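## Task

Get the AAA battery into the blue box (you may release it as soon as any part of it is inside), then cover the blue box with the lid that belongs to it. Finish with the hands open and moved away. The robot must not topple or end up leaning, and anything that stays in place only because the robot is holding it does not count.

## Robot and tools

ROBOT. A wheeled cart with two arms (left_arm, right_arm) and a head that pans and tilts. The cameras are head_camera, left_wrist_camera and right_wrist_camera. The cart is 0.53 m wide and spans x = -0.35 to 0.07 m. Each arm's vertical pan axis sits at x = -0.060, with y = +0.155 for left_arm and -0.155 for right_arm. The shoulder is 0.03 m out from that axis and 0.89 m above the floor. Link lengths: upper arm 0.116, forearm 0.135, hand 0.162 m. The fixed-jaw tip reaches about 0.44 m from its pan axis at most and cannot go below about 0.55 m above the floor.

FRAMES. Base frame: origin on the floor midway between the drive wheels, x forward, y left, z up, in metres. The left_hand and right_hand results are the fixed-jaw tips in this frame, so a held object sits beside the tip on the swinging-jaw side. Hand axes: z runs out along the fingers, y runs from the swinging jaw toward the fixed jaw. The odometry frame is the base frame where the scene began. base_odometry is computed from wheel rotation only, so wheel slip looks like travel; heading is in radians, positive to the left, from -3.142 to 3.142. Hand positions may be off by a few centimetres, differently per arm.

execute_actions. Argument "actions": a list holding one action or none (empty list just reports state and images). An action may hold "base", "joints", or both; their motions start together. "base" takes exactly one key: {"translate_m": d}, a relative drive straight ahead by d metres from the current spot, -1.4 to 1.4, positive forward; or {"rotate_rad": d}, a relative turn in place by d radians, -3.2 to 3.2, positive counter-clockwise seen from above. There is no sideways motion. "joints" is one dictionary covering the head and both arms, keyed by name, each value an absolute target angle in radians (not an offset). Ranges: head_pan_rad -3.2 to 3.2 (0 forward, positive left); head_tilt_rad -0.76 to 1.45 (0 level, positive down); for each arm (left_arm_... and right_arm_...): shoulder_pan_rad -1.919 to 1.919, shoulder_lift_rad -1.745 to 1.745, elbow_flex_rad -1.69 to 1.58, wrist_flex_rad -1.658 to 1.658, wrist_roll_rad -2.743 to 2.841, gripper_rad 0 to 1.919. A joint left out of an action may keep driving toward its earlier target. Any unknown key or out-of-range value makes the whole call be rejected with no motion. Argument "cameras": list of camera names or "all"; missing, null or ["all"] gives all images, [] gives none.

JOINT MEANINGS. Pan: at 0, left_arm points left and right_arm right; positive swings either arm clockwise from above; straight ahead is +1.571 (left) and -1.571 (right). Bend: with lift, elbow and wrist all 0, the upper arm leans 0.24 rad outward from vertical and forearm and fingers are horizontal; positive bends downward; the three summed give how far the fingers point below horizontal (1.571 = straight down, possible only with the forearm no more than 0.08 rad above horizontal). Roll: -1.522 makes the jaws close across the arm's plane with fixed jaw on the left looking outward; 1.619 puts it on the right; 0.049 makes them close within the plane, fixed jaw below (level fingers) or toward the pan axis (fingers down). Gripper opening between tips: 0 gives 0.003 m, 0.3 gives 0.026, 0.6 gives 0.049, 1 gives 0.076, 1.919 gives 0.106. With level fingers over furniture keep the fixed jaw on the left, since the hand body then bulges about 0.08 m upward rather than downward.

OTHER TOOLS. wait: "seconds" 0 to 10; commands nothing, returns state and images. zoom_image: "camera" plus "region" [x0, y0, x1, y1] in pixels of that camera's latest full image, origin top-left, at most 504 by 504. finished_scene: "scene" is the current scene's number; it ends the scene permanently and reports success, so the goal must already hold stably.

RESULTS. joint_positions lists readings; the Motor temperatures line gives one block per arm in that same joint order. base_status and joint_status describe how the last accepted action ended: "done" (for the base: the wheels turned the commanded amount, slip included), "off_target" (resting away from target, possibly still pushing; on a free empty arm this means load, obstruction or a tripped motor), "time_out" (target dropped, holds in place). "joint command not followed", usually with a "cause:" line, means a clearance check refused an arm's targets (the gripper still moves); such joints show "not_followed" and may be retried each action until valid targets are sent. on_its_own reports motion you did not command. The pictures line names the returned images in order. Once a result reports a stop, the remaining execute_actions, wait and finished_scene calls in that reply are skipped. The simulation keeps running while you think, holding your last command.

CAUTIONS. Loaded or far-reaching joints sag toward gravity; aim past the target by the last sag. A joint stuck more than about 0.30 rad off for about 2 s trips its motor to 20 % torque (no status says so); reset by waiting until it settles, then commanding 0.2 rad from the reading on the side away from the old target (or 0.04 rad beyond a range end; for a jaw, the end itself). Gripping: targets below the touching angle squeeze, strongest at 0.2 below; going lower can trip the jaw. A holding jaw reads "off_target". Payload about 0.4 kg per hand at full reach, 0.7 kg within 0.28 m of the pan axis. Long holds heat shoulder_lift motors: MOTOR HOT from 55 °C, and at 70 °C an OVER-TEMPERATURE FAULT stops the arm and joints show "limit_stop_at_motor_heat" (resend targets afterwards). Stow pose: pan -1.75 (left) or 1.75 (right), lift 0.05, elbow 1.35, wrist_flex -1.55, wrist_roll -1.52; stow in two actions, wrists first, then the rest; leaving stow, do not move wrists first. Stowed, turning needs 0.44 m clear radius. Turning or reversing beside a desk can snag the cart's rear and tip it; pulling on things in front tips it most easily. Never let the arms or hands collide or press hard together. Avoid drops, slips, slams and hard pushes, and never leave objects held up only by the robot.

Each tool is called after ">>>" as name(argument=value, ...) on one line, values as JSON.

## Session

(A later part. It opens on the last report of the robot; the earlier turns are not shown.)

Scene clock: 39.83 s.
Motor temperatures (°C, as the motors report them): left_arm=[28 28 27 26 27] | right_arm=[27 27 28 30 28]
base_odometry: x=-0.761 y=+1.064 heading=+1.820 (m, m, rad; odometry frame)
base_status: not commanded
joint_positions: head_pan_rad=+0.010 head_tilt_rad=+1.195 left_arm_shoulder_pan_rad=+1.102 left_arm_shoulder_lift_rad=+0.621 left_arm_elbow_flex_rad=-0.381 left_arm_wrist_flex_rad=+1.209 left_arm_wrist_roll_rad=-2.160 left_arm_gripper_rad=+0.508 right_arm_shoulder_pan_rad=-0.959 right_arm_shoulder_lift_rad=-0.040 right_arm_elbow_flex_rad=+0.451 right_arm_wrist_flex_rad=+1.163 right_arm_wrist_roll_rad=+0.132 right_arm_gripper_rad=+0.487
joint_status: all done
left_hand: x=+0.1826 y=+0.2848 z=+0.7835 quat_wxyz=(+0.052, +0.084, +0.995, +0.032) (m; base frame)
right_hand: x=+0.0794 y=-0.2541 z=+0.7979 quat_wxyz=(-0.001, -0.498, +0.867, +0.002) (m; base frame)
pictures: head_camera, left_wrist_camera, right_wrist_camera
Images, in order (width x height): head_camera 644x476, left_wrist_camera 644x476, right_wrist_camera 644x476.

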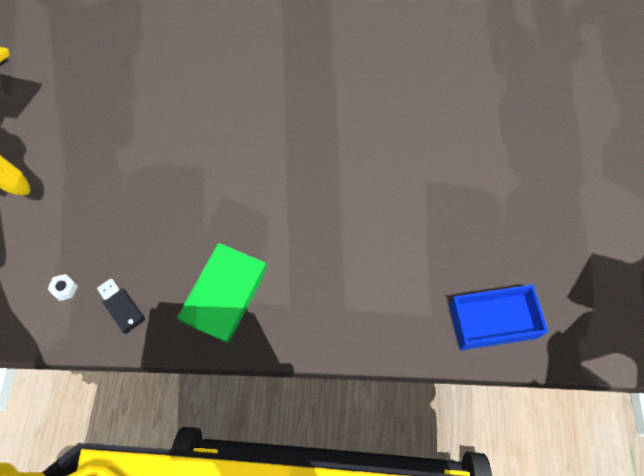

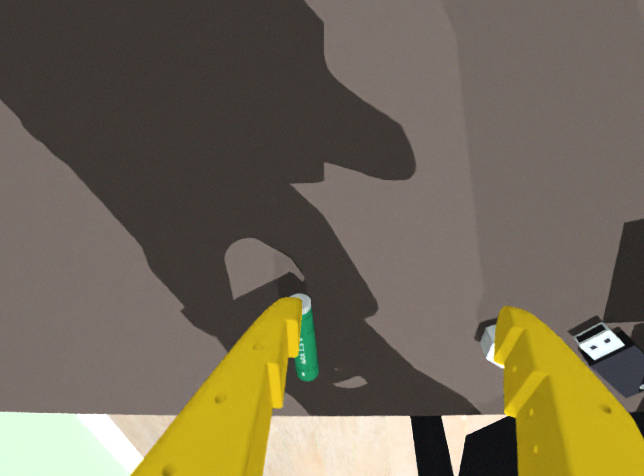

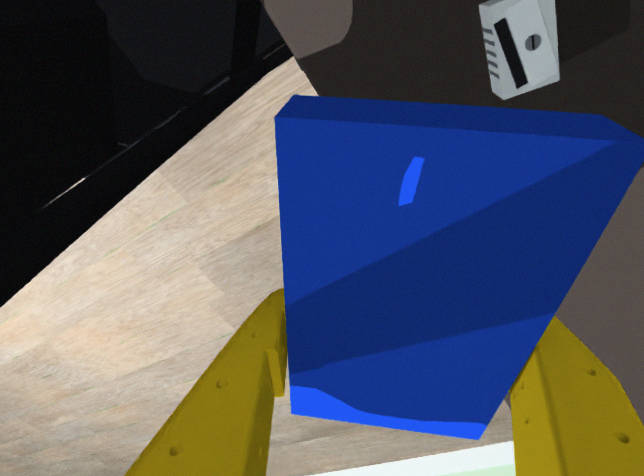

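>>> execute_actions(actions=[{"joints":{"left_arm_shoulder_pan_rad":0.94,"left_arm_shoulder_lift_rad":0.30,"left_arm_elbow_flex_rad":0.06,"left_arm_wrist_flex_rad":1.08,"left_arm_wrist_roll_rad":-2.33,"head_pan_rad":0.5}}], cameras=["head_camera","left_wrist_camera"])

Scene clock: 42.07 s.
Motor temperatures (°C, as the motors report them): left_arm=[28 28 27 26 27] | right_arm=[27 27 28 30 28]
base_odometry: x=-0.761 y=+1.064 heading=+1.820 (m, m, rad; odometry frame)
base_status: not commanded
joint_positions: head_pan_rad=+0.490 head_tilt_rad=+1.195 left_arm_shoulder_pan_rad=+0.948 left_arm_shoulder_lift_rad=+0.348 left_arm_elbow_flex_rad=+0.062 left_arm_wrist_flex_rad=+1.087 left_arm_wrist_roll_rad=-2.321 left_arm_gripper_rad=+0.508 right_arm_shoulder_pan_rad=-0.959 right_arm_shoulder_lift_rad=-0.041 right_arm_elbow_flex_rad=+0.451 right_arm_wrist_flex_rad=+1.163 right_arm_wrist_roll_rad=+0.132 right_arm_gripper_rad=+0.487
joint_status: all done
left_hand: x=+0.1302 y=+0.2985 z=+0.7816 quat_wxyz=(+0.028, +0.088, +0.995, +0.024) (m; base frame)
right_hand: x=+0.0796 y=-0.2542 z=+0.7981 quat_wxyz=(-0.001, -0.498, +0.867, +0.001) (m; base frame)
pictures: head_camera, left_wrist_camera
Images, in order (width x height): head_camera 644x476, left_wrist_camera 644x476.

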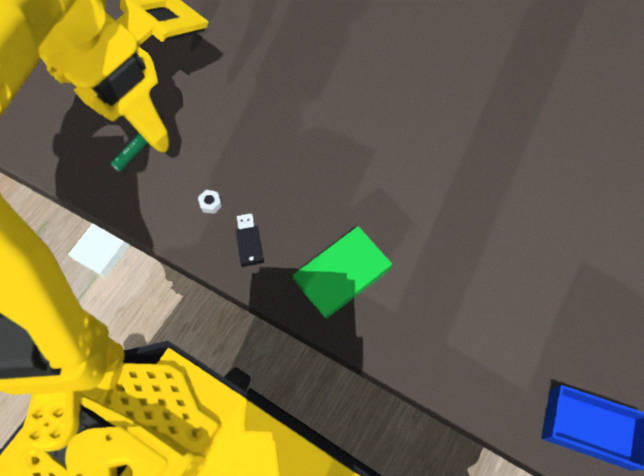

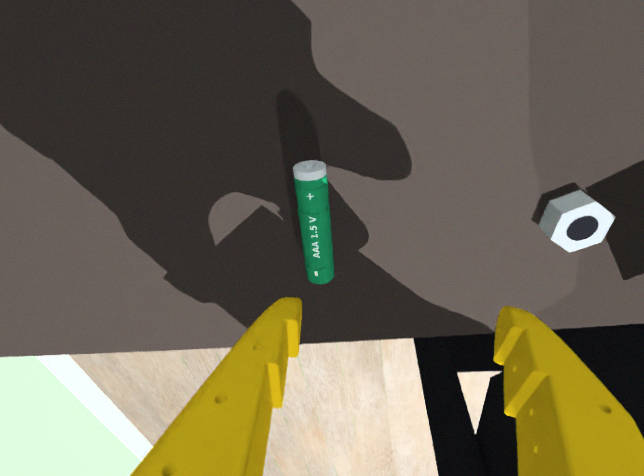

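>>> execute_actions(actions=[{"joints":{"left_arm_shoulder_pan_rad":0.855,"left_arm_shoulder_lift_rad":0.365,"left_arm_elbow_flex_rad":0.20,"left_arm_wrist_flex_rad":0.92,"left_arm_gripper_rad":0.42}}], cameras=["head_camera","left_wrist_camera"])

Scene clock: 43.30 s.
Motor temperatures (°C, as the motors report them): left_arm=[28 28 27 26 27] | right_arm=[27 27 28 30 28]
base_odometry: x=-0.761 y=+1.064 heading=+1.820 (m, m, rad; odometry frame)
base_status: not commanded
joint_positions: head_pan_rad=+0.490 head_tilt_rad=+1.195 left_arm_shoulder_pan_rad=+0.863 left_arm_shoulder_lift_rad=+0.380 left_arm_elbow_flex_rad=+0.201 left_arm_wrist_flex_rad=+0.928 left_arm_wrist_roll_rad=-2.321 left_arm_gripper_rad=+0.428 right_arm_shoulder_pan_rad=-0.959 right_arm_shoulder_lift_rad=-0.041 right_arm_elbow_flex_rad=+0.451 right_arm_wrist_flex_rad=+1.163 right_arm_wrist_roll_rad=+0.132 right_arm_gripper_rad=+0.487
joint_status: all done
left_hand: x=+0.1105 y=+0.3081 z=+0.7585 quat_wxyz=(+0.022, +0.046, +0.998, +0.021) (m; base frame)
right_hand: x=+0.0796 y=-0.2542 z=+0.7981 quat_wxyz=(-0.001, -0.498, +0.867, +0.001) (m; base frame)
pictures: head_camera, left_wrist_camera
Images, in order (width x height): head_camera 644x476, left_wrist_camera 644x476.

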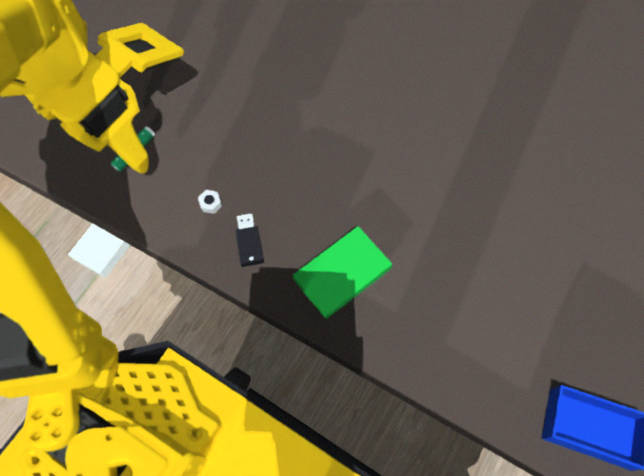

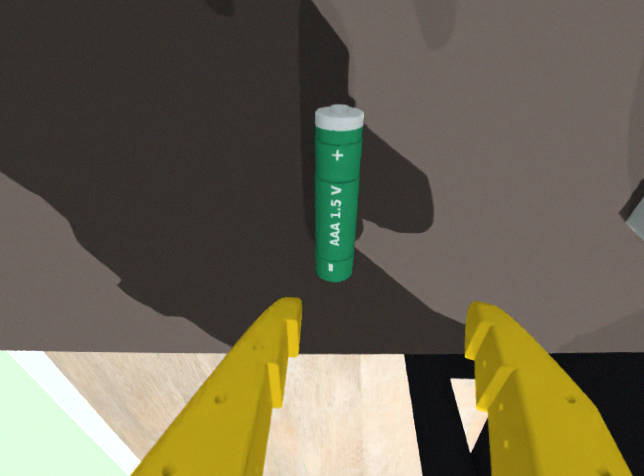

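>>> execute_actions(actions=[{"joints":{"left_arm_shoulder_lift_rad":0.48,"left_arm_elbow_flex_rad":0.217,"left_arm_wrist_flex_rad":0.795}}], cameras=["left_wrist_camera"])

Scene clock: 44.30 s.
Motor temperatures (°C, as the motors report them): left_arm=[28 28 27 26 27] | right_arm=[27 27 28 30 28]
base_odometry: x=-0.761 y=+1.064 heading=+1.820 (m, m, rad; odometry frame)
base_status: not commanded
joint_positions: head_pan_rad=+0.490 head_tilt_rad=+1.195 left_arm_shoulder_pan_rad=+0.863 left_arm_shoulder_lift_rad=+0.494 left_arm_elbow_flex_rad=+0.217 left_arm_wrist_flex_rad=+0.802 left_arm_wrist_roll_rad=-2.321 left_arm_gripper_rad=+0.428 right_arm_shoulder_pan_rad=-0.959 right_arm_shoulder_lift_rad=-0.041 right_arm_elbow_flex_rad=+0.451 right_arm_wrist_flex_rad=+1.163 right_arm_wrist_roll_rad=+0.132 right_arm_gripper_rad=+0.487
joint_status: all done
left_hand: x=+0.1103 y=+0.3080 z=+0.7359 quat_wxyz=(+0.021, +0.046, +0.999, +0.020) (m; base frame)
right_hand: x=+0.0796 y=-0.2542 z=+0.7981 quat_wxyz=(-0.001, -0.498, +0.867, +0.001) (m; base frame)
pictures: left_wrist_camera
Images, in order (width x height): left_wrist_camera 644x476.

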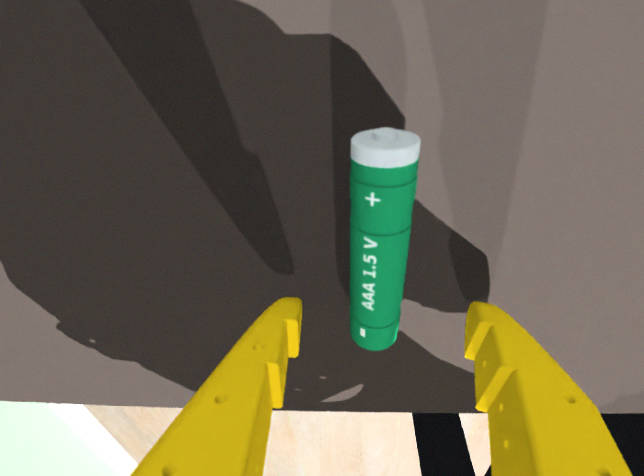

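>>> execute_actions(actions=[{"joints":{"left_arm_shoulder_lift_rad":0.51,"left_arm_wrist_flex_rad":0.755}}], cameras=["left_wrist_camera"])

>>> execute_actions(actions=[{"joints":{"left_arm_gripper_rad":0.0}}], cameras=["left_wrist_camera"])

Scene clock: 45.13 s.
Motor temperatures (°C, as the motors report them): left_arm=[28 28 27 26 27] | right_arm=[27 27 28 30 28]
base_odometry: x=-0.761 y=+1.064 heading=+1.820 (m, m, rad; odometry frame)
base_status: not commanded
joint_positions: head_pan_rad=+0.490 head_tilt_rad=+1.195 left_arm_shoulder_pan_rad=+0.863 left_arm_shoulder_lift_rad=+0.503 left_arm_elbow_flex_rad=+0.217 left_arm_wrist_flex_rad=+0.781 left_arm_wrist_roll_rad=-2.322 left_arm_gripper_rad=+0.428 right_arm_shoulder_pan_rad=-0.958 right_arm_shoulder_lift_rad=-0.041 right_arm_elbow_flex_rad=+0.451 right_arm_wrist_flex_rad=+1.163 right_arm_wrist_roll_rad=+0.132 right_arm_gripper_rad=+0.487
joint_status: all done
left_hand: x=+0.1118 y=+0.3092 z=+0.7344 quat_wxyz=(+0.026, +0.046, +0.998, +0.024) (m; base frame)
right_hand: x=+0.0794 y=-0.2544 z=+0.7981 quat_wxyz=(-0.001, -0.497, +0.868, +0.001) (m; base frame)
pictures: left_wrist_camera
Images, in order (width x height): left_wrist_camera 644x476.

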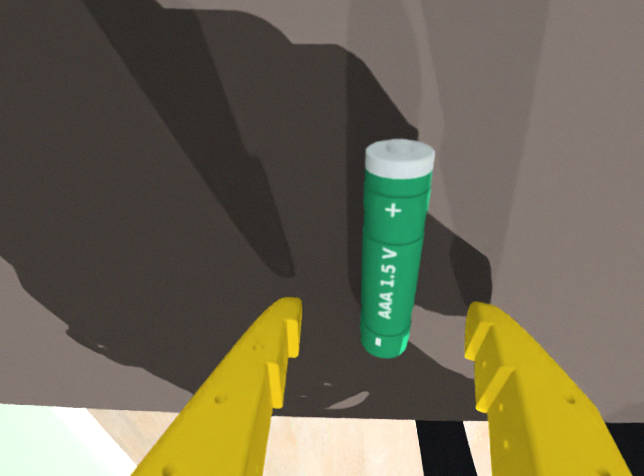

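Scene clock: 45.87 s.
Motor temperatures (°C, as the motors report them): left_arm=[28 28 27 26 27] | right_arm=[27 27 28 30 28]
base_odometry: x=-0.761 y=+1.064 heading=+1.820 (m, m, rad; odometry frame)
base_status: not commanded
joint_positions: head_pan_rad=+0.490 head_tilt_rad=+1.195 left_arm_shoulder_pan_rad=+0.863 left_arm_shoulder_lift_rad=+0.511 left_arm_elbow_flex_rad=+0.217 left_arm_wrist_flex_rad=+0.767 left_arm_wrist_roll_rad=-2.322 left_arm_gripper_rad=+0.100 right_arm_shoulder_pan_rad=-0.958 right_arm_shoulder_lift_rad=-0.041 right_arm_elbow_flex_rad=+0.451 right_arm_wrist_flex_rad=+1.163 right_arm_wrist_roll_rad=+0.132 right_arm_gripper_rad=+0.487
joint_status: left_arm_gripper_rad off_target (ended at +0.100, target +0.000)
left_hand: x=+0.1126 y=+0.3099 z=+0.7331 quat_wxyz=(+0.028, +0.046, +0.998, +0.026) (m; base frame)
right_hand: x=+0.0794 y=-0.2544 z=+0.7981 quat_wxyz=(-0.001, -0.497, +0.868, +0.001) (m; base frame)
pictures: left_wrist_camera
Images, in order (width x height): left_wrist_camera 644x476.

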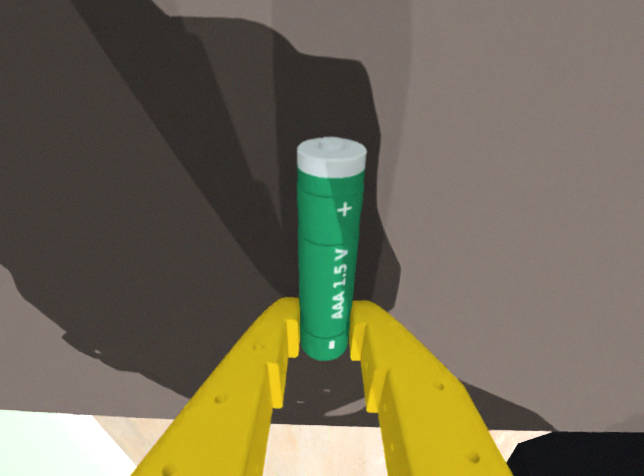

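>>> execute_actions(actions=[{"base":{"translate_m":-0.15},"joints":{"left_arm_shoulder_lift_rad":0.10,"left_arm_wrist_flex_rad":1.1,"head_pan_rad":0.0,"head_tilt_rad":0.95}}], cameras=["left_wrist_camera"])

Scene clock: 48.50 s.
Motor temperatures (°C, as the motors report them): left_arm=[28 28 27 26 27] | right_arm=[27 27 28 30 28]
base_odometry: x=-0.724 y=+0.918 heading=+1.817 (m, m, rad; odometry frame)
base_status: done
joint_positions: head_pan_rad=+0.010 head_tilt_rad=+0.965 left_arm_shoulder_pan_rad=+0.862 left_arm_shoulder_lift_rad=+0.145 left_arm_elbow_flex_rad=+0.218 left_arm_wrist_flex_rad=+1.095 left_arm_wrist_roll_rad=-2.322 left_arm_gripper_rad=+0.100 right_arm_shoulder_pan_rad=-0.958 right_arm_shoulder_lift_rad=-0.041 right_arm_elbow_flex_rad=+0.451 right_arm_wrist_flex_rad=+1.163 right_arm_wrist_roll_rad=+0.132 right_arm_gripper_rad=+0.487
joint_status: all done
left_hand: x=+0.1077 y=+0.3062 z=+0.7993 quat_wxyz=(+0.041, +0.045, +0.997, +0.038) (m; base frame)
right_hand: x=+0.0794 y=-0.2544 z=+0.7981 quat_wxyz=(-0.001, -0.497, +0.868, +0.001) (m; base frame)
pictures: left_wrist_camera
Images, in order (width x height): left_wrist_camera 644x476.

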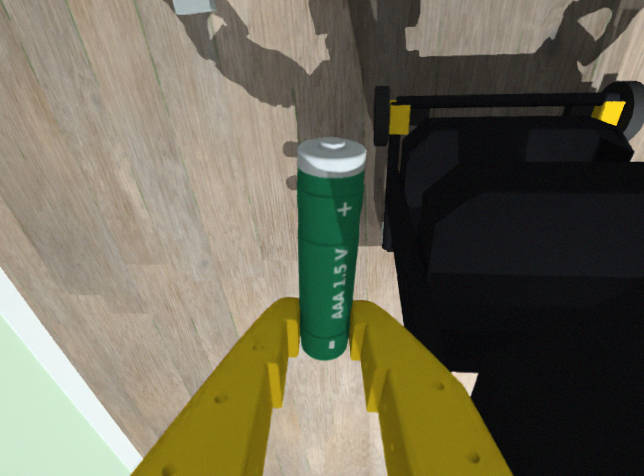

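>>> execute_actions(actions=[{"base":{"rotate_rad":-0.62},"joints":{"left_arm_shoulder_pan_rad":1.79,"left_arm_shoulder_lift_rad":0.65,"left_arm_elbow_flex_rad":-0.60,"left_arm_wrist_flex_rad":0.97,"left_arm_wrist_roll_rad":-2.0,"head_pan_rad":0.2,"head_tilt_rad":0.95}}], cameras=["head_camera","left_wrist_camera"])

Scene clock: 50.23 s.
Motor temperatures (°C, as the motors report them): left_arm=[28 28 27 26 27] | right_arm=[27 27 28 30 28]
base_odometry: x=-0.724 y=+0.918 heading=+1.199 (m, m, rad; odometry frame)
base_status: done
joint_positions: head_pan_rad=+0.190 head_tilt_rad=+0.965 left_arm_shoulder_pan_rad=+1.784 left_arm_shoulder_lift_rad=+0.675 left_arm_elbow_flex_rad=-0.558 left_arm_wrist_flex_rad=+0.979 left_arm_wrist_roll_rad=-2.009 left_arm_gripper_rad=+0.100 right_arm_shoulder_pan_rad=-0.958 right_arm_shoulder_lift_rad=-0.041 right_arm_elbow_flex_rad=+0.451 right_arm_wrist_flex_rad=+1.163 right_arm_wrist_roll_rad=+0.132 right_arm_gripper_rad=+0.487
joint_status: all done
left_hand: x=+0.2677 y=+0.0913 z=+0.8127 quat_wxyz=(+0.233, +0.333, +0.913, +0.032) (m; base frame)
right_hand: x=+0.0794 y=-0.2544 z=+0.7981 quat_wxyz=(-0.001, -0.497, +0.868, +0.001) (m; base frame)
pictures: head_camera, left_wrist_camera
Images, in order (width x height): head_camera 644x476, left_wrist_camera 644x476.

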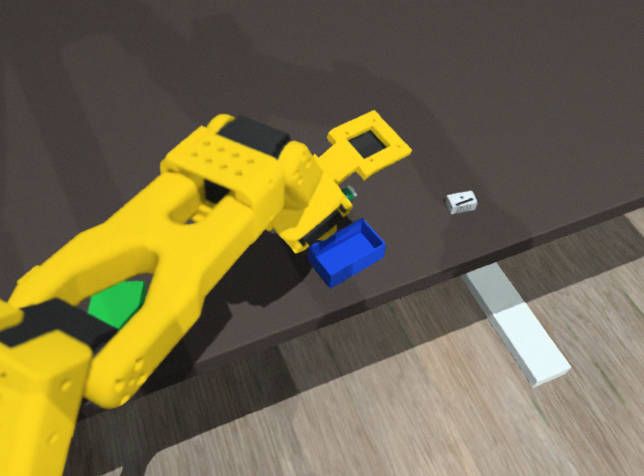

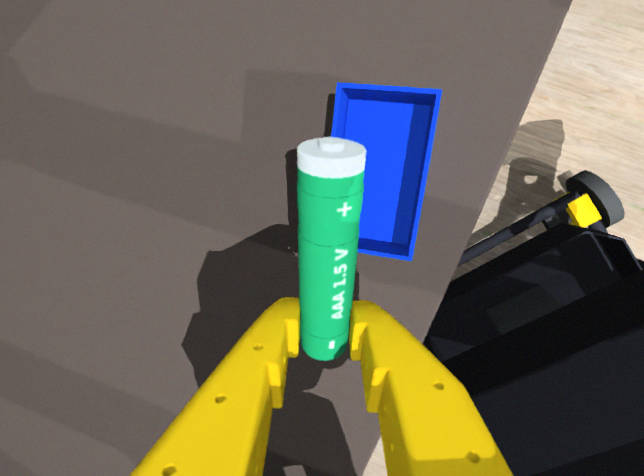

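>>> execute_actions(actions=[{"joints":{"left_arm_shoulder_lift_rad":0.735,"left_arm_elbow_flex_rad":-0.455,"left_arm_wrist_flex_rad":0.785}}], cameras=["head_camera","left_wrist_camera"])

Scene clock: 51.50 s.
Motor temperatures (°C, as the motors report them): left_arm=[28 28 27 26 27] | right_arm=[27 27 28 30 28]
base_odometry: x=-0.724 y=+0.918 heading=+1.199 (m, m, rad; odometry frame)
base_status: not commanded
joint_positions: head_pan_rad=+0.190 head_tilt_rad=+0.965 left_arm_shoulder_pan_rad=+1.784 left_arm_shoulder_lift_rad=+0.764 left_arm_elbow_flex_rad=-0.449 left_arm_wrist_flex_rad=+0.796 left_arm_wrist_roll_rad=-2.009 left_arm_gripper_rad=+0.100 right_arm_shoulder_pan_rad=-0.958 right_arm_shoulder_lift_rad=-0.041 right_arm_elbow_flex_rad=+0.451 right_arm_wrist_flex_rad=+1.163 right_arm_wrist_roll_rad=+0.132 right_arm_gripper_rad=+0.487
joint_status: all done
left_hand: x=+0.2667 y=+0.0915 z=+0.7768 quat_wxyz=(+0.226, +0.334, +0.915, +0.031) (m; base frame)
right_hand: x=+0.0794 y=-0.2544 z=+0.7981 quat_wxyz=(-0.001, -0.497, +0.868, +0.001) (m; base frame)
pictures: head_camera, left_wrist_camera
Images, in order (width x height): head_camera 644x476, left_wrist_camera 644x476.

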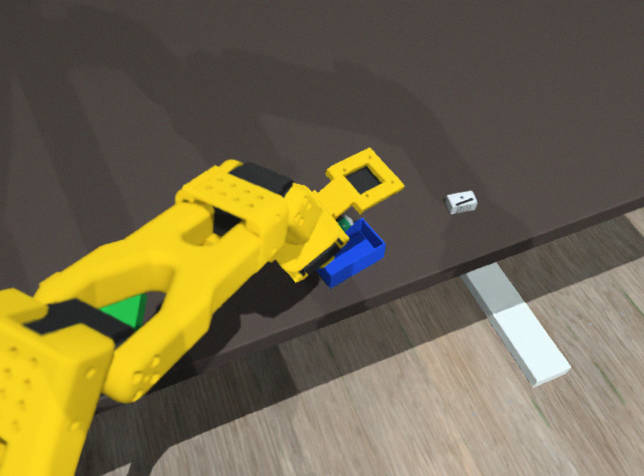

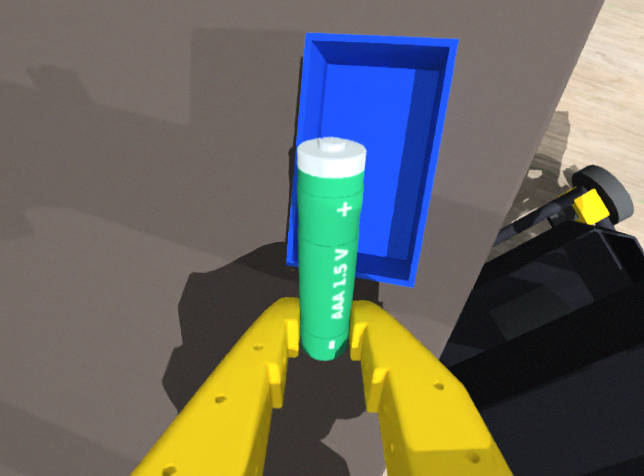

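>>> execute_actions(actions=[{"joints":{"left_arm_shoulder_pan_rad":1.825,"left_arm_shoulder_lift_rad":0.895,"left_arm_elbow_flex_rad":-0.585,"left_arm_wrist_flex_rad":0.61,"left_arm_wrist_roll_rad":-2.085}}], cameras=["head_camera","left_wrist_camera"])

Scene clock: 53.03 s.
Motor temperatures (°C, as the motors report them): left_arm=[28 28 27 26 27] | right_arm=[27 27 28 30 28]
base_odometry: x=-0.724 y=+0.918 heading=+1.199 (m, m, rad; odometry frame)
base_status: not commanded
joint_positions: head_pan_rad=+0.190 head_tilt_rad=+0.965 left_arm_shoulder_pan_rad=+1.819 left_arm_shoulder_lift_rad=+0.923 left_arm_elbow_flex_rad=-0.543 left_arm_wrist_flex_rad=+0.623 left_arm_wrist_roll_rad=-2.075 left_arm_gripper_rad=+0.100 right_arm_shoulder_pan_rad=-0.958 right_arm_shoulder_lift_rad=-0.041 right_arm_elbow_flex_rad=+0.451 right_arm_wrist_flex_rad=+1.163 right_arm_wrist_roll_rad=+0.132 right_arm_gripper_rad=+0.487
joint_status: all done
left_hand: x=+0.2847 y=+0.0746 z=+0.7610 quat_wxyz=(+0.277, +0.374, +0.884, +0.043) (m; base frame)
right_hand: x=+0.0794 y=-0.2544 z=+0.7981 quat_wxyz=(-0.001, -0.497, +0.868, +0.001) (m; base frame)
pictures: head_camera, left_wrist_camera
Images, in order (width x height): head_camera 644x476, left_wrist_camera 644x476.

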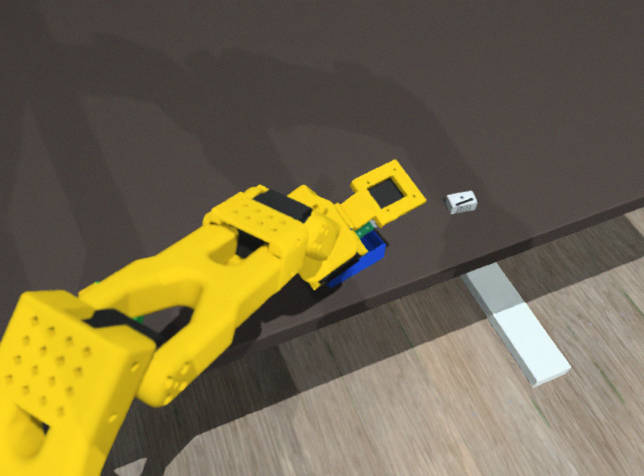

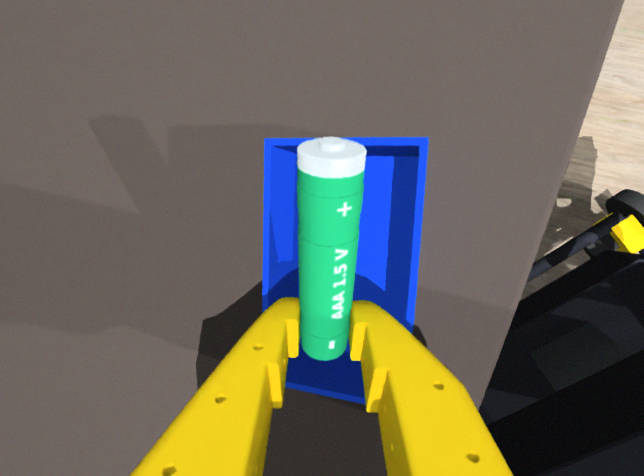

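>>> execute_actions(actions=[{"joints":{"left_arm_shoulder_pan_rad":1.798,"left_arm_shoulder_lift_rad":1.022,"left_arm_elbow_flex_rad":-0.67,"left_arm_wrist_flex_rad":0.568}}], cameras=["head_camera","left_wrist_camera"])

Scene clock: 54.50 s.
Motor temperatures (°C, as the motors report them): left_arm=[28 28 27 26 27] | right_arm=[27 27 28 30 28]
base_odometry: x=-0.724 y=+0.918 heading=+1.199 (m, m, rad; odometry frame)
base_status: not commanded
joint_positions: head_pan_rad=+0.190 head_tilt_rad=+0.965 left_arm_shoulder_pan_rad=+1.805 left_arm_shoulder_lift_rad=+1.029 left_arm_elbow_flex_rad=-0.644 left_arm_wrist_flex_rad=+0.578 left_arm_wrist_roll_rad=-2.075 left_arm_gripper_rad=+0.100 right_arm_shoulder_pan_rad=-0.958 right_arm_shoulder_lift_rad=-0.041 right_arm_elbow_flex_rad=+0.451 right_arm_wrist_flex_rad=+1.163 right_arm_wrist_roll_rad=+0.132 right_arm_gripper_rad=+0.487
joint_status: all done
left_hand: x=+0.2947 y=+0.0772 z=+0.7526 quat_wxyz=(+0.295, +0.366, +0.881, +0.048) (m; base frame)
right_hand: x=+0.0794 y=-0.2544 z=+0.7981 quat_wxyz=(-0.001, -0.497, +0.868, +0.001) (m; base frame)
pictures: head_camera, left_wrist_camera
Images, in order (width x height): head_camera 644x476, left_wrist_camera 644x476.

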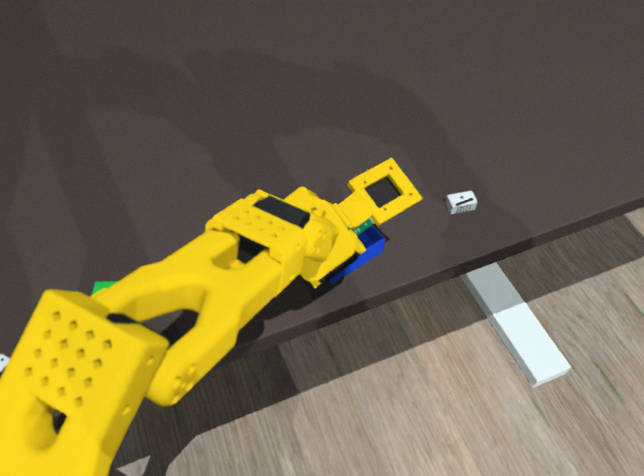

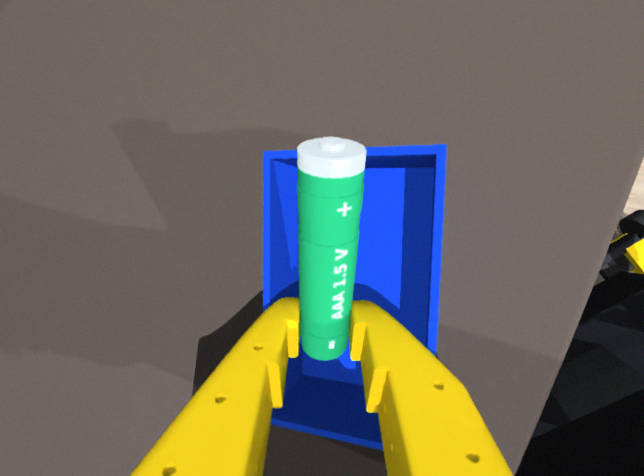

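>>> execute_actions(actions=[{"joints":{"left_arm_shoulder_lift_rad":0.925,"left_arm_elbow_flex_rad":-0.545,"left_arm_wrist_flex_rad":0.568}}], cameras=["head_camera","left_wrist_camera"])

Scene clock: 55.67 s.
Motor temperatures (°C, as the motors report them): left_arm=[28 28 27 26 27] | right_arm=[27 27 28 30 28]
base_odometry: x=-0.724 y=+0.918 heading=+1.199 (m, m, rad; odometry frame)
base_status: not commanded
joint_positions: head_pan_rad=+0.190 head_tilt_rad=+0.965 left_arm_shoulder_pan_rad=+1.805 left_arm_shoulder_lift_rad=+0.968 left_arm_elbow_flex_rad=-0.546 left_arm_wrist_flex_rad=+0.574 left_arm_wrist_roll_rad=-2.075 left_arm_gripper_rad=+0.100 right_arm_shoulder_pan_rad=-0.958 right_arm_shoulder_lift_rad=-0.041 right_arm_elbow_flex_rad=+0.451 right_arm_wrist_flex_rad=+1.163 right_arm_wrist_roll_rad=+0.132 right_arm_gripper_rad=+0.487
joint_status: all done
left_hand: x=+0.2867 y=+0.0791 z=+0.7517 quat_wxyz=(+0.280, +0.368, +0.886, +0.045) (m; base frame)
right_hand: x=+0.0794 y=-0.2544 z=+0.7981 quat_wxyz=(-0.001, -0.497, +0.868, +0.001) (m; base frame)
pictures: head_camera, left_wrist_camera
Images, in order (width x height): head_camera 644x476, left_wrist_camera 644x476.

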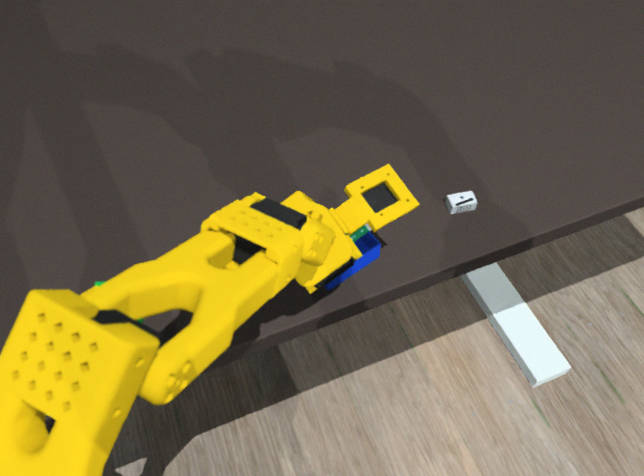

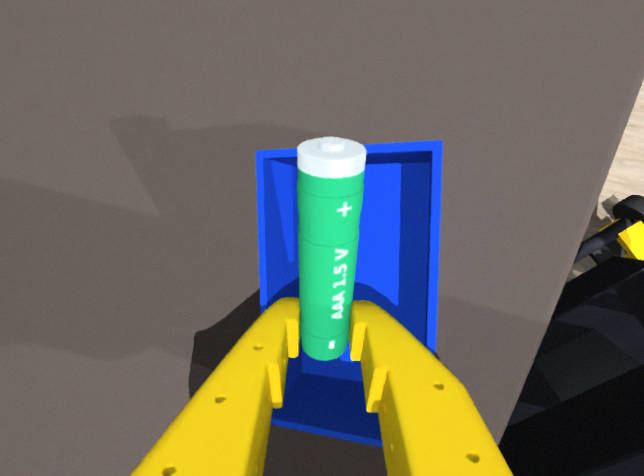

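>>> execute_actions(actions=[{"joints":{"left_arm_shoulder_lift_rad":0.857,"left_arm_shoulder_pan_rad":1.785}}], cameras=[])

>>> execute_actions(actions=[{"joints":{"left_arm_elbow_flex_rad":-0.45,"left_arm_wrist_flex_rad":0.53}}], cameras=["head_camera","left_wrist_camera"])

Scene clock: 56.90 s.
Motor temperatures (°C, as the motors report them): left_arm=[28 28 27 26 27] | right_arm=[27 27 28 30 28]
base_odometry: x=-0.724 y=+0.918 heading=+1.199 (m, m, rad; odometry frame)
base_status: not commanded
joint_positions: head_pan_rad=+0.190 head_tilt_rad=+0.965 left_arm_shoulder_pan_rad=+1.793 left_arm_shoulder_lift_rad=+0.925 left_arm_elbow_flex_rad=-0.541 left_arm_wrist_flex_rad=+0.574 left_arm_wrist_roll_rad=-2.075 left_arm_gripper_rad=+0.100 right_arm_shoulder_pan_rad=-0.958 right_arm_shoulder_lift_rad=-0.041 right_arm_elbow_flex_rad=+0.451 right_arm_wrist_flex_rad=+1.163 right_arm_wrist_roll_rad=+0.132 right_arm_gripper_rad=+0.487
joint_status: all done
left_hand: x=+0.2925 y=+0.0823 z=+0.7647 quat_wxyz=(+0.298, +0.360, +0.883, +0.050) (m; base frame)
right_hand: x=+0.0794 y=-0.2544 z=+0.7981 quat_wxyz=(-0.001, -0.497, +0.868, +0.001) (m; base frame)
pictures: none
No camera images: the call's "cameras" was empty. Leave "cameras" out to get every camera's image.

Scene clock: 57.57 s.
Motor temperatures (°C, as the motors report them): left_arm=[28 28 27 26 27] | right_arm=[27 27 28 30 28]
base_odometry: x=-0.724 y=+0.918 heading=+1.199 (m, m, rad; odometry frame)
base_status: not commanded
joint_positions: head_pan_rad=+0.190 head_tilt_rad=+0.965 left_arm_shoulder_pan_rad=+1.793 left_arm_shoulder_lift_rad=+0.912 left_arm_elbow_flex_rad=-0.449 left_arm_wrist_flex_rad=+0.538 left_arm_wrist_roll_rad=-2.075 left_arm_gripper_rad=+0.100 right_arm_shoulder_pan_rad=-0.958 right_arm_shoulder_lift_rad=-0.041 right_arm_elbow_flex_rad=+0.451 right_arm_wrist_flex_rad=+1.163 right_arm_wrist_roll_rad=+0.132 right_arm_gripper_rad=+0.487
joint_status: all done
left_hand: x=+0.2823 y=+0.0846 z=+0.7519 quat_wxyz=(+0.277, +0.363, +0.889, +0.046) (m; base frame)
right_hand: x=+0.0794 y=-0.2544 z=+0.7981 quat_wxyz=(-0.001, -0.497, +0.868, +0.001) (m; base frame)
pictures: head_camera, left_wrist_camera
Images, in order (width x height): head_camera 644x476, left_wrist_camera 644x476.

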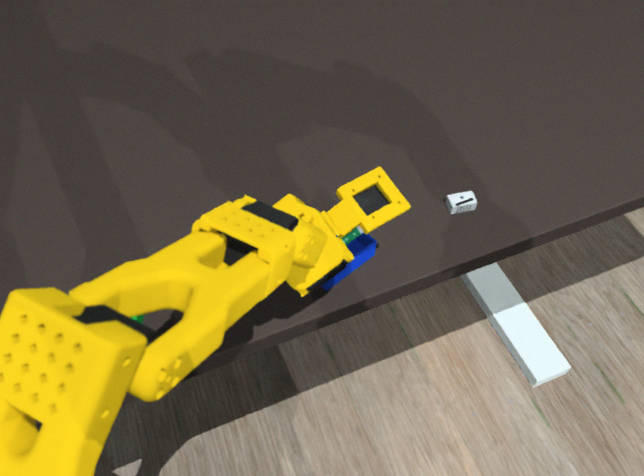

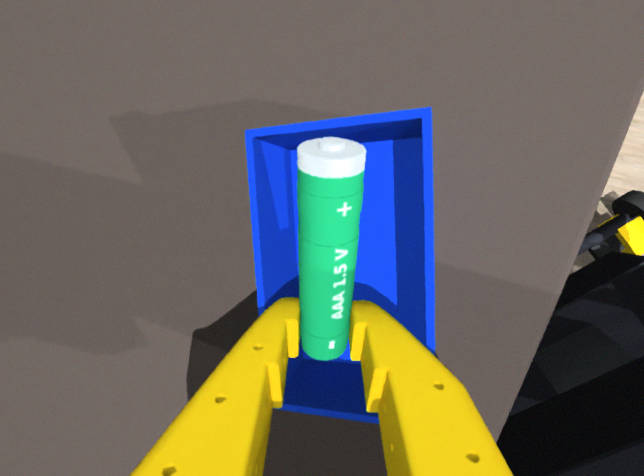

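Now the battery is well inside the outline; releasing.

>>> execute_actions(actions=[{"joints":{"left_arm_gripper_rad":0.19}}], cameras=["left_wrist_camera"])

Scene clock: 60.07 s.
Motor temperatures (°C, as the motors report them): left_arm=[28 28 27 26 27] | right_arm=[27 27 28 30 28]
base_odometry: x=-0.724 y=+0.918 heading=+1.199 (m, m, rad; odometry frame)
base_status: not commanded
joint_positions: head_pan_rad=+0.190 head_tilt_rad=+0.965 left_arm_shoulder_pan_rad=+1.793 left_arm_shoulder_lift_rad=+0.905 left_arm_elbow_flex_rad=-0.449 left_arm_wrist_flex_rad=+0.537 left_arm_wrist_roll_rad=-2.075 left_arm_gripper_rad=+0.177 right_arm_shoulder_pan_rad=-0.958 right_arm_shoulder_lift_rad=-0.041 right_arm_elbow_flex_rad=+0.451 right_arm_wrist_flex_rad=+1.163 right_arm_wrist_roll_rad=+0.132 right_arm_gripper_rad=+0.487
joint_status: all done
left_hand: x=+0.2835 y=+0.0843 z=+0.7545 quat_wxyz=(+0.281, +0.362, +0.887, +0.047) (m; base frame)
right_hand: x=+0.0794 y=-0.2544 z=+0.7981 quat_wxyz=(-0.001, -0.497, +0.868, +0.001) (m; base frame)
pictures: left_wrist_camera
Images, in order (width x height): left_wrist_camera 644x476.

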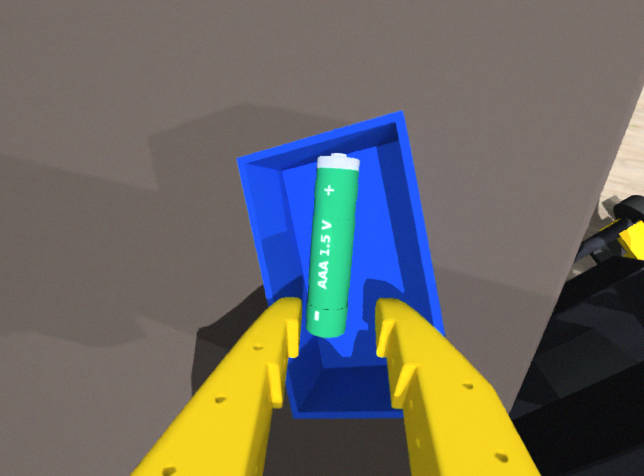

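>>> execute_actions(actions=[{"joints":{"left_arm_shoulder_lift_rad":0.6,"left_arm_wrist_flex_rad":0.75,"left_arm_gripper_rad":0.14}}], cameras=["left_wrist_camera"])

>>> execute_actions(actions=[{"base":{"rotate_rad":0.62},"joints":{"left_arm_shoulder_pan_rad":0.8,"left_arm_shoulder_lift_rad":-0.1,"left_arm_elbow_flex_rad":0.1,"left_arm_wrist_flex_rad":1.2,"head_pan_rad":0.0,"head_tilt_rad":1.195}}], cameras=[])

>>> execute_actions(actions=[{"base":{"translate_m":0.15}}], cameras=["head_camera"])

Scene clock: 61.13 s.
Motor temperatures (°C, as the motors report them): left_arm=[28 28 27 26 27] | right_arm=[27 27 28 30 28]
base_odometry: x=-0.724 y=+0.918 heading=+1.199 (m, m, rad; odometry frame)
base_status: not commanded
joint_positions: head_pan_rad=+0.190 head_tilt_rad=+0.965 left_arm_shoulder_pan_rad=+1.793 left_arm_shoulder_lift_rad=+0.661 left_arm_elbow_flex_rad=-0.446 left_arm_wrist_flex_rad=+0.747 left_arm_wrist_roll_rad=-2.075 left_arm_gripper_rad=+0.148 right_arm_shoulder_pan_rad=-0.958 right_arm_shoulder_lift_rad=-0.041 right_arm_elbow_flex_rad=+0.451 right_arm_wrist_flex_rad=+1.163 right_arm_wrist_roll_rad=+0.132 right_arm_gripper_rad=+0.487
joint_status: all done
left_hand: x=+0.2824 y=+0.0846 z=+0.8125 quat_wxyz=(+0.296, +0.361, +0.883, +0.049) (m; base frame)
right_hand: x=+0.0794 y=-0.2544 z=+0.7981 quat_wxyz=(-0.001, -0.497, +0.868, +0.001) (m; base frame)
pictures: left_wrist_camera
Images, in order (width x height): left_wrist_camera 644x476.

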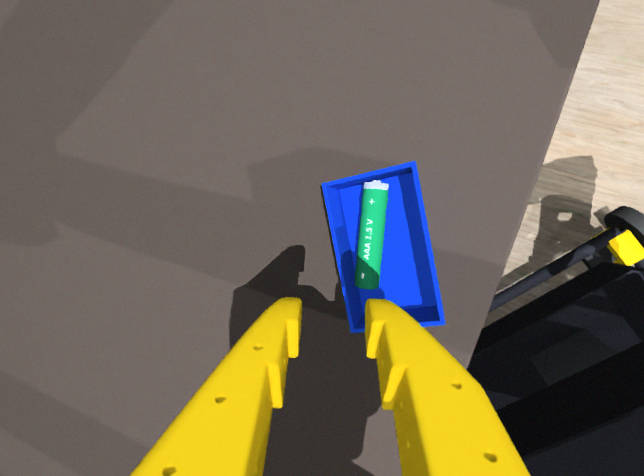

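Scene clock: 62.63 s.
Motor temperatures (°C, as the motors report them): left_arm=[28 28 27 26 27] | right_arm=[27 27 28 30 28]
base_odometry: x=-0.724 y=+0.917 heading=+1.817 (m, m, rad; odometry frame)
base_status: done
joint_positions: head_pan_rad=+0.010 head_tilt_rad=+1.190 left_arm_shoulder_pan_rad=+0.806 left_arm_shoulder_lift_rad=-0.059 left_arm_elbow_flex_rad=+0.102 left_arm_wrist_flex_rad=+1.195 left_arm_wrist_roll_rad=-2.075 left_arm_gripper_rad=+0.148 right_arm_shoulder_pan_rad=-0.956 right_arm_shoulder_lift_rad=-0.041 right_arm_elbow_flex_rad=+0.451 right_arm_wrist_flex_rad=+1.163 right_arm_wrist_roll_rad=+0.132 right_arm_gripper_rad=+0.487
joint_status: all done
left_hand: x=+0.1107 y=+0.3279 z=+0.8569 quat_wxyz=(+0.131, -0.104, +0.981, +0.101) (m; base frame)
right_hand: x=+0.0792 y=-0.2546 z=+0.7981 quat_wxyz=(-0.001, -0.496, +0.868, +0.001) (m; base frame)
pictures: none
No camera images: the call's "cameras" was empty. Leave "cameras" out to get every camera's image.

Scene clock: 64.30 s.
Motor temperatures (°C, as the motors report them): left_arm=[28 28 27 26 27] | right_arm=[27 27 28 30 28]
base_odometry: x=-0.761 y=+1.063 heading=+1.818 (m, m, rad; odometry frame)
base_status: done
joint_positions: head_pan_rad=+0.010 head_tilt_rad=+1.190 left_arm_shoulder_pan_rad=+0.805 left_arm_shoulder_lift_rad=-0.059 left_arm_elbow_flex_rad=+0.102 left_arm_wrist_flex_rad=+1.195 left_arm_wrist_roll_rad=-2.075 left_arm_gripper_rad=+0.148 right_arm_shoulder_pan_rad=-0.956 right_arm_shoulder_lift_rad=-0.041 right_arm_elbow_flex_rad=+0.451 right_arm_wrist_flex_rad=+1.163 right_arm_wrist_roll_rad=+0.132 right_arm_gripper_rad=+0.487
joint_status: not commanded
left_hand: x=+0.1105 y=+0.3282 z=+0.8569 quat_wxyz=(+0.131, -0.105, +0.981, +0.101) (m; base frame)
right_hand: x=+0.0792 y=-0.2546 z=+0.7981 quat_wxyz=(-0.001, -0.496, +0.868, +0.001) (m; base frame)
pictures: head_camera
Images, in order (width x height): head_camera 644x476.

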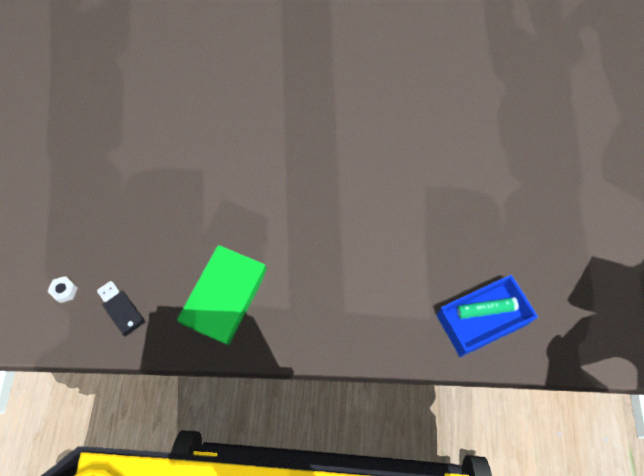

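>>> zoom_image(camera="head_camera", region=[420, 260, 560, 370])

Region (420, 260, 560, 370) of head_camera's 644x476 image, scaled by 3.600; it fills the top 396 rows of this view, and the rest is white.

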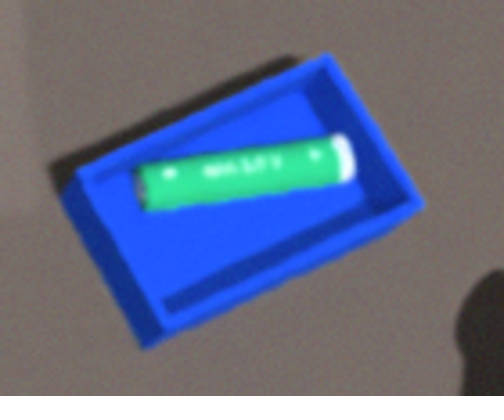

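>>> execute_actions(actions=[{"joints":{"right_arm_shoulder_pan_rad":-1.783,"right_arm_wrist_roll_rad":0.40,"head_pan_rad":-0.3}}], cameras=["head_camera","right_wrist_camera"])

>>> execute_actions(actions=[{"joints":{"right_arm_shoulder_lift_rad":0.20,"right_arm_wrist_flex_rad":0.925}}], cameras=["head_camera","right_wrist_camera"])

Scene clock: 66.40 s.
Motor temperatures (°C, as the motors report them): left_arm=[28 28 27 26 27] | right_arm=[27 27 28 30 28]
base_odometry: x=-0.761 y=+1.063 heading=+1.818 (m, m, rad; odometry frame)
base_status: not commanded
joint_positions: head_pan_rad=-0.290 head_tilt_rad=+1.190 left_arm_shoulder_pan_rad=+0.805 left_arm_shoulder_lift_rad=-0.059 left_arm_elbow_flex_rad=+0.102 left_arm_wrist_flex_rad=+1.195 left_arm_wrist_roll_rad=-2.075 left_arm_gripper_rad=+0.148 right_arm_shoulder_pan_rad=-1.775 right_arm_shoulder_lift_rad=-0.041 right_arm_elbow_flex_rad=+0.451 right_arm_wrist_flex_rad=+1.163 right_arm_wrist_roll_rad=+0.392 right_arm_gripper_rad=+0.486
joint_status: all done
left_hand: x=+0.1105 y=+0.3282 z=+0.8569 quat_wxyz=(+0.131, -0.105, +0.981, +0.101) (m; base frame)
right_hand: x=+0.1088 y=-0.1231 z=+0.7981 quat_wxyz=(-0.001, -0.872, +0.489, +0.001) (m; base frame)
pictures: head_camera, right_wrist_camera
Images, in order (width x height): head_camera 644x476, right_wrist_camera 644x476.

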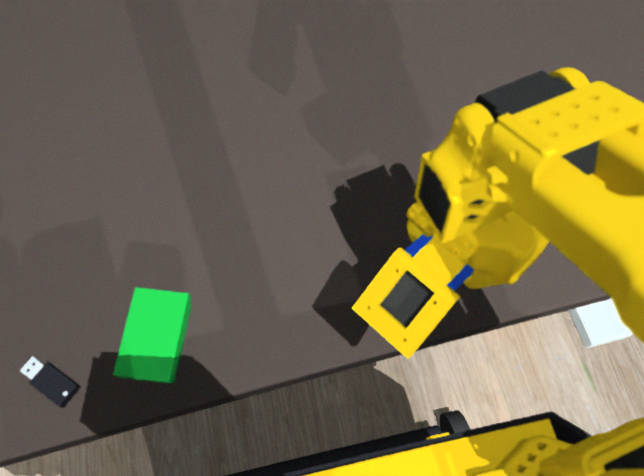

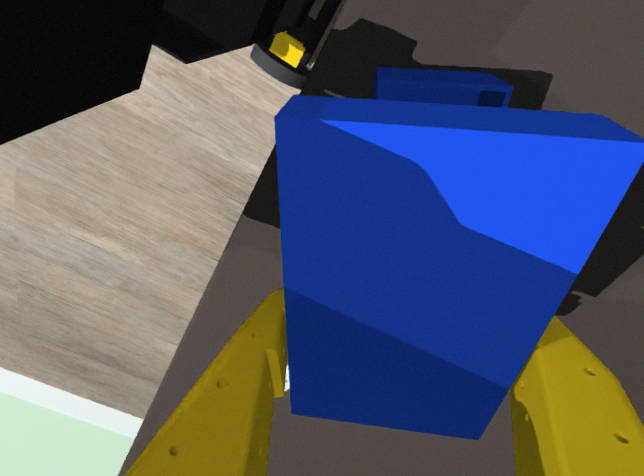

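Scene clock: 67.33 s.
Motor temperatures (°C, as the motors report them): left_arm=[28 28 27 26 27] | right_arm=[27 27 28 30 28]
base_odometry: x=-0.761 y=+1.063 heading=+1.818 (m, m, rad; odometry frame)
base_status: not commanded
joint_positions: head_pan_rad=-0.290 head_tilt_rad=+1.190 left_arm_shoulder_pan_rad=+0.805 left_arm_shoulder_lift_rad=-0.059 left_arm_elbow_flex_rad=+0.102 left_arm_wrist_flex_rad=+1.195 left_arm_wrist_roll_rad=-2.075 left_arm_gripper_rad=+0.148 right_arm_shoulder_pan_rad=-1.775 right_arm_shoulder_lift_rad=+0.204 right_arm_elbow_flex_rad=+0.451 right_arm_wrist_flex_rad=+0.932 right_arm_wrist_roll_rad=+0.392 right_arm_gripper_rad=+0.486
joint_status: all done
left_hand: x=+0.1105 y=+0.3282 z=+0.8569 quat_wxyz=(+0.131, -0.105, +0.981, +0.101) (m; base frame)
right_hand: x=+0.1176 y=-0.1213 z=+0.7600 quat_wxyz=(-0.005, -0.872, +0.489, +0.006) (m; base frame)
pictures: head_camera, right_wrist_camera
Images, in order (width x height): head_camera 644x476, right_wrist_camera 644x476.

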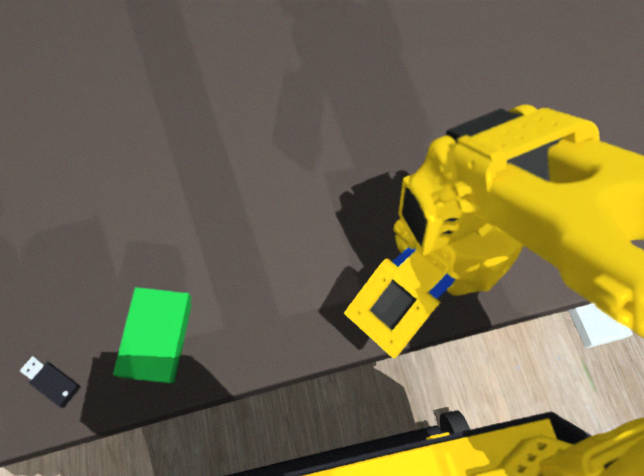

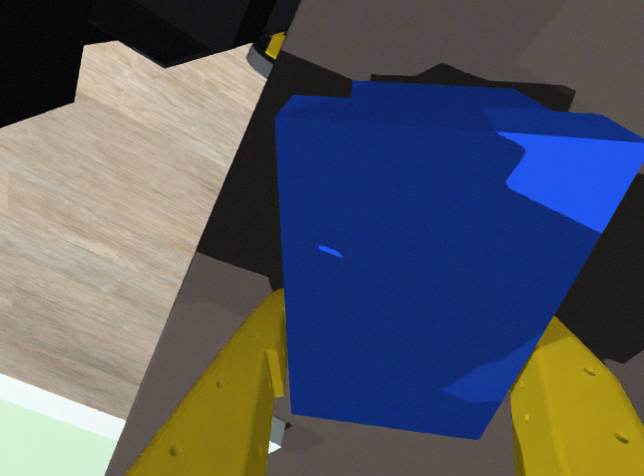

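>>> execute_actions(actions=[{"base":{"translate_m":0.005}}], cameras=["right_wrist_camera"])

Scene clock: 68.40 s.
Motor temperatures (°C, as the motors report them): left_arm=[28 28 27 26 27] | right_arm=[27 27 28 30 28]
base_odometry: x=-0.762 y=+1.068 heading=+1.818 (m, m, rad; odometry frame)
base_status: done
joint_positions: head_pan_rad=-0.290 head_tilt_rad=+1.190 left_arm_shoulder_pan_rad=+0.805 left_arm_shoulder_lift_rad=-0.059 left_arm_elbow_flex_rad=+0.102 left_arm_wrist_flex_rad=+1.195 left_arm_wrist_roll_rad=-2.075 left_arm_gripper_rad=+0.148 right_arm_shoulder_pan_rad=-1.777 right_arm_shoulder_lift_rad=+0.204 right_arm_elbow_flex_rad=+0.451 right_arm_wrist_flex_rad=+0.932 right_arm_wrist_roll_rad=+0.392 right_arm_gripper_rad=+0.486
joint_status: not commanded
left_hand: x=+0.1105 y=+0.3282 z=+0.8569 quat_wxyz=(+0.131, -0.105, +0.981, +0.101) (m; base frame)
right_hand: x=+0.1175 y=-0.1210 z=+0.7600 quat_wxyz=(-0.005, -0.872, +0.489, +0.006) (m; base frame)
pictures: right_wrist_camera
Images, in order (width x height): right_wrist_camera 644x476.

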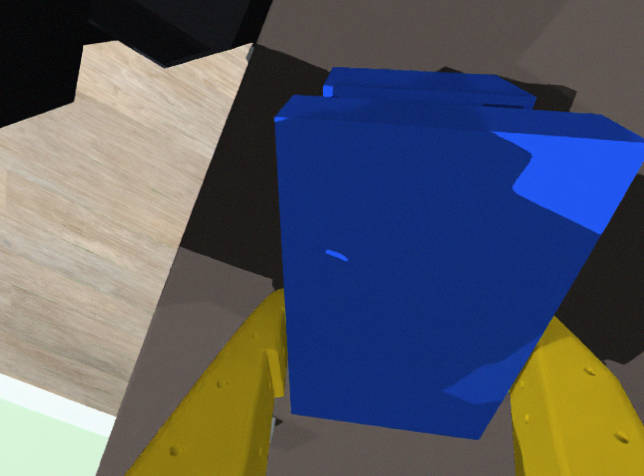

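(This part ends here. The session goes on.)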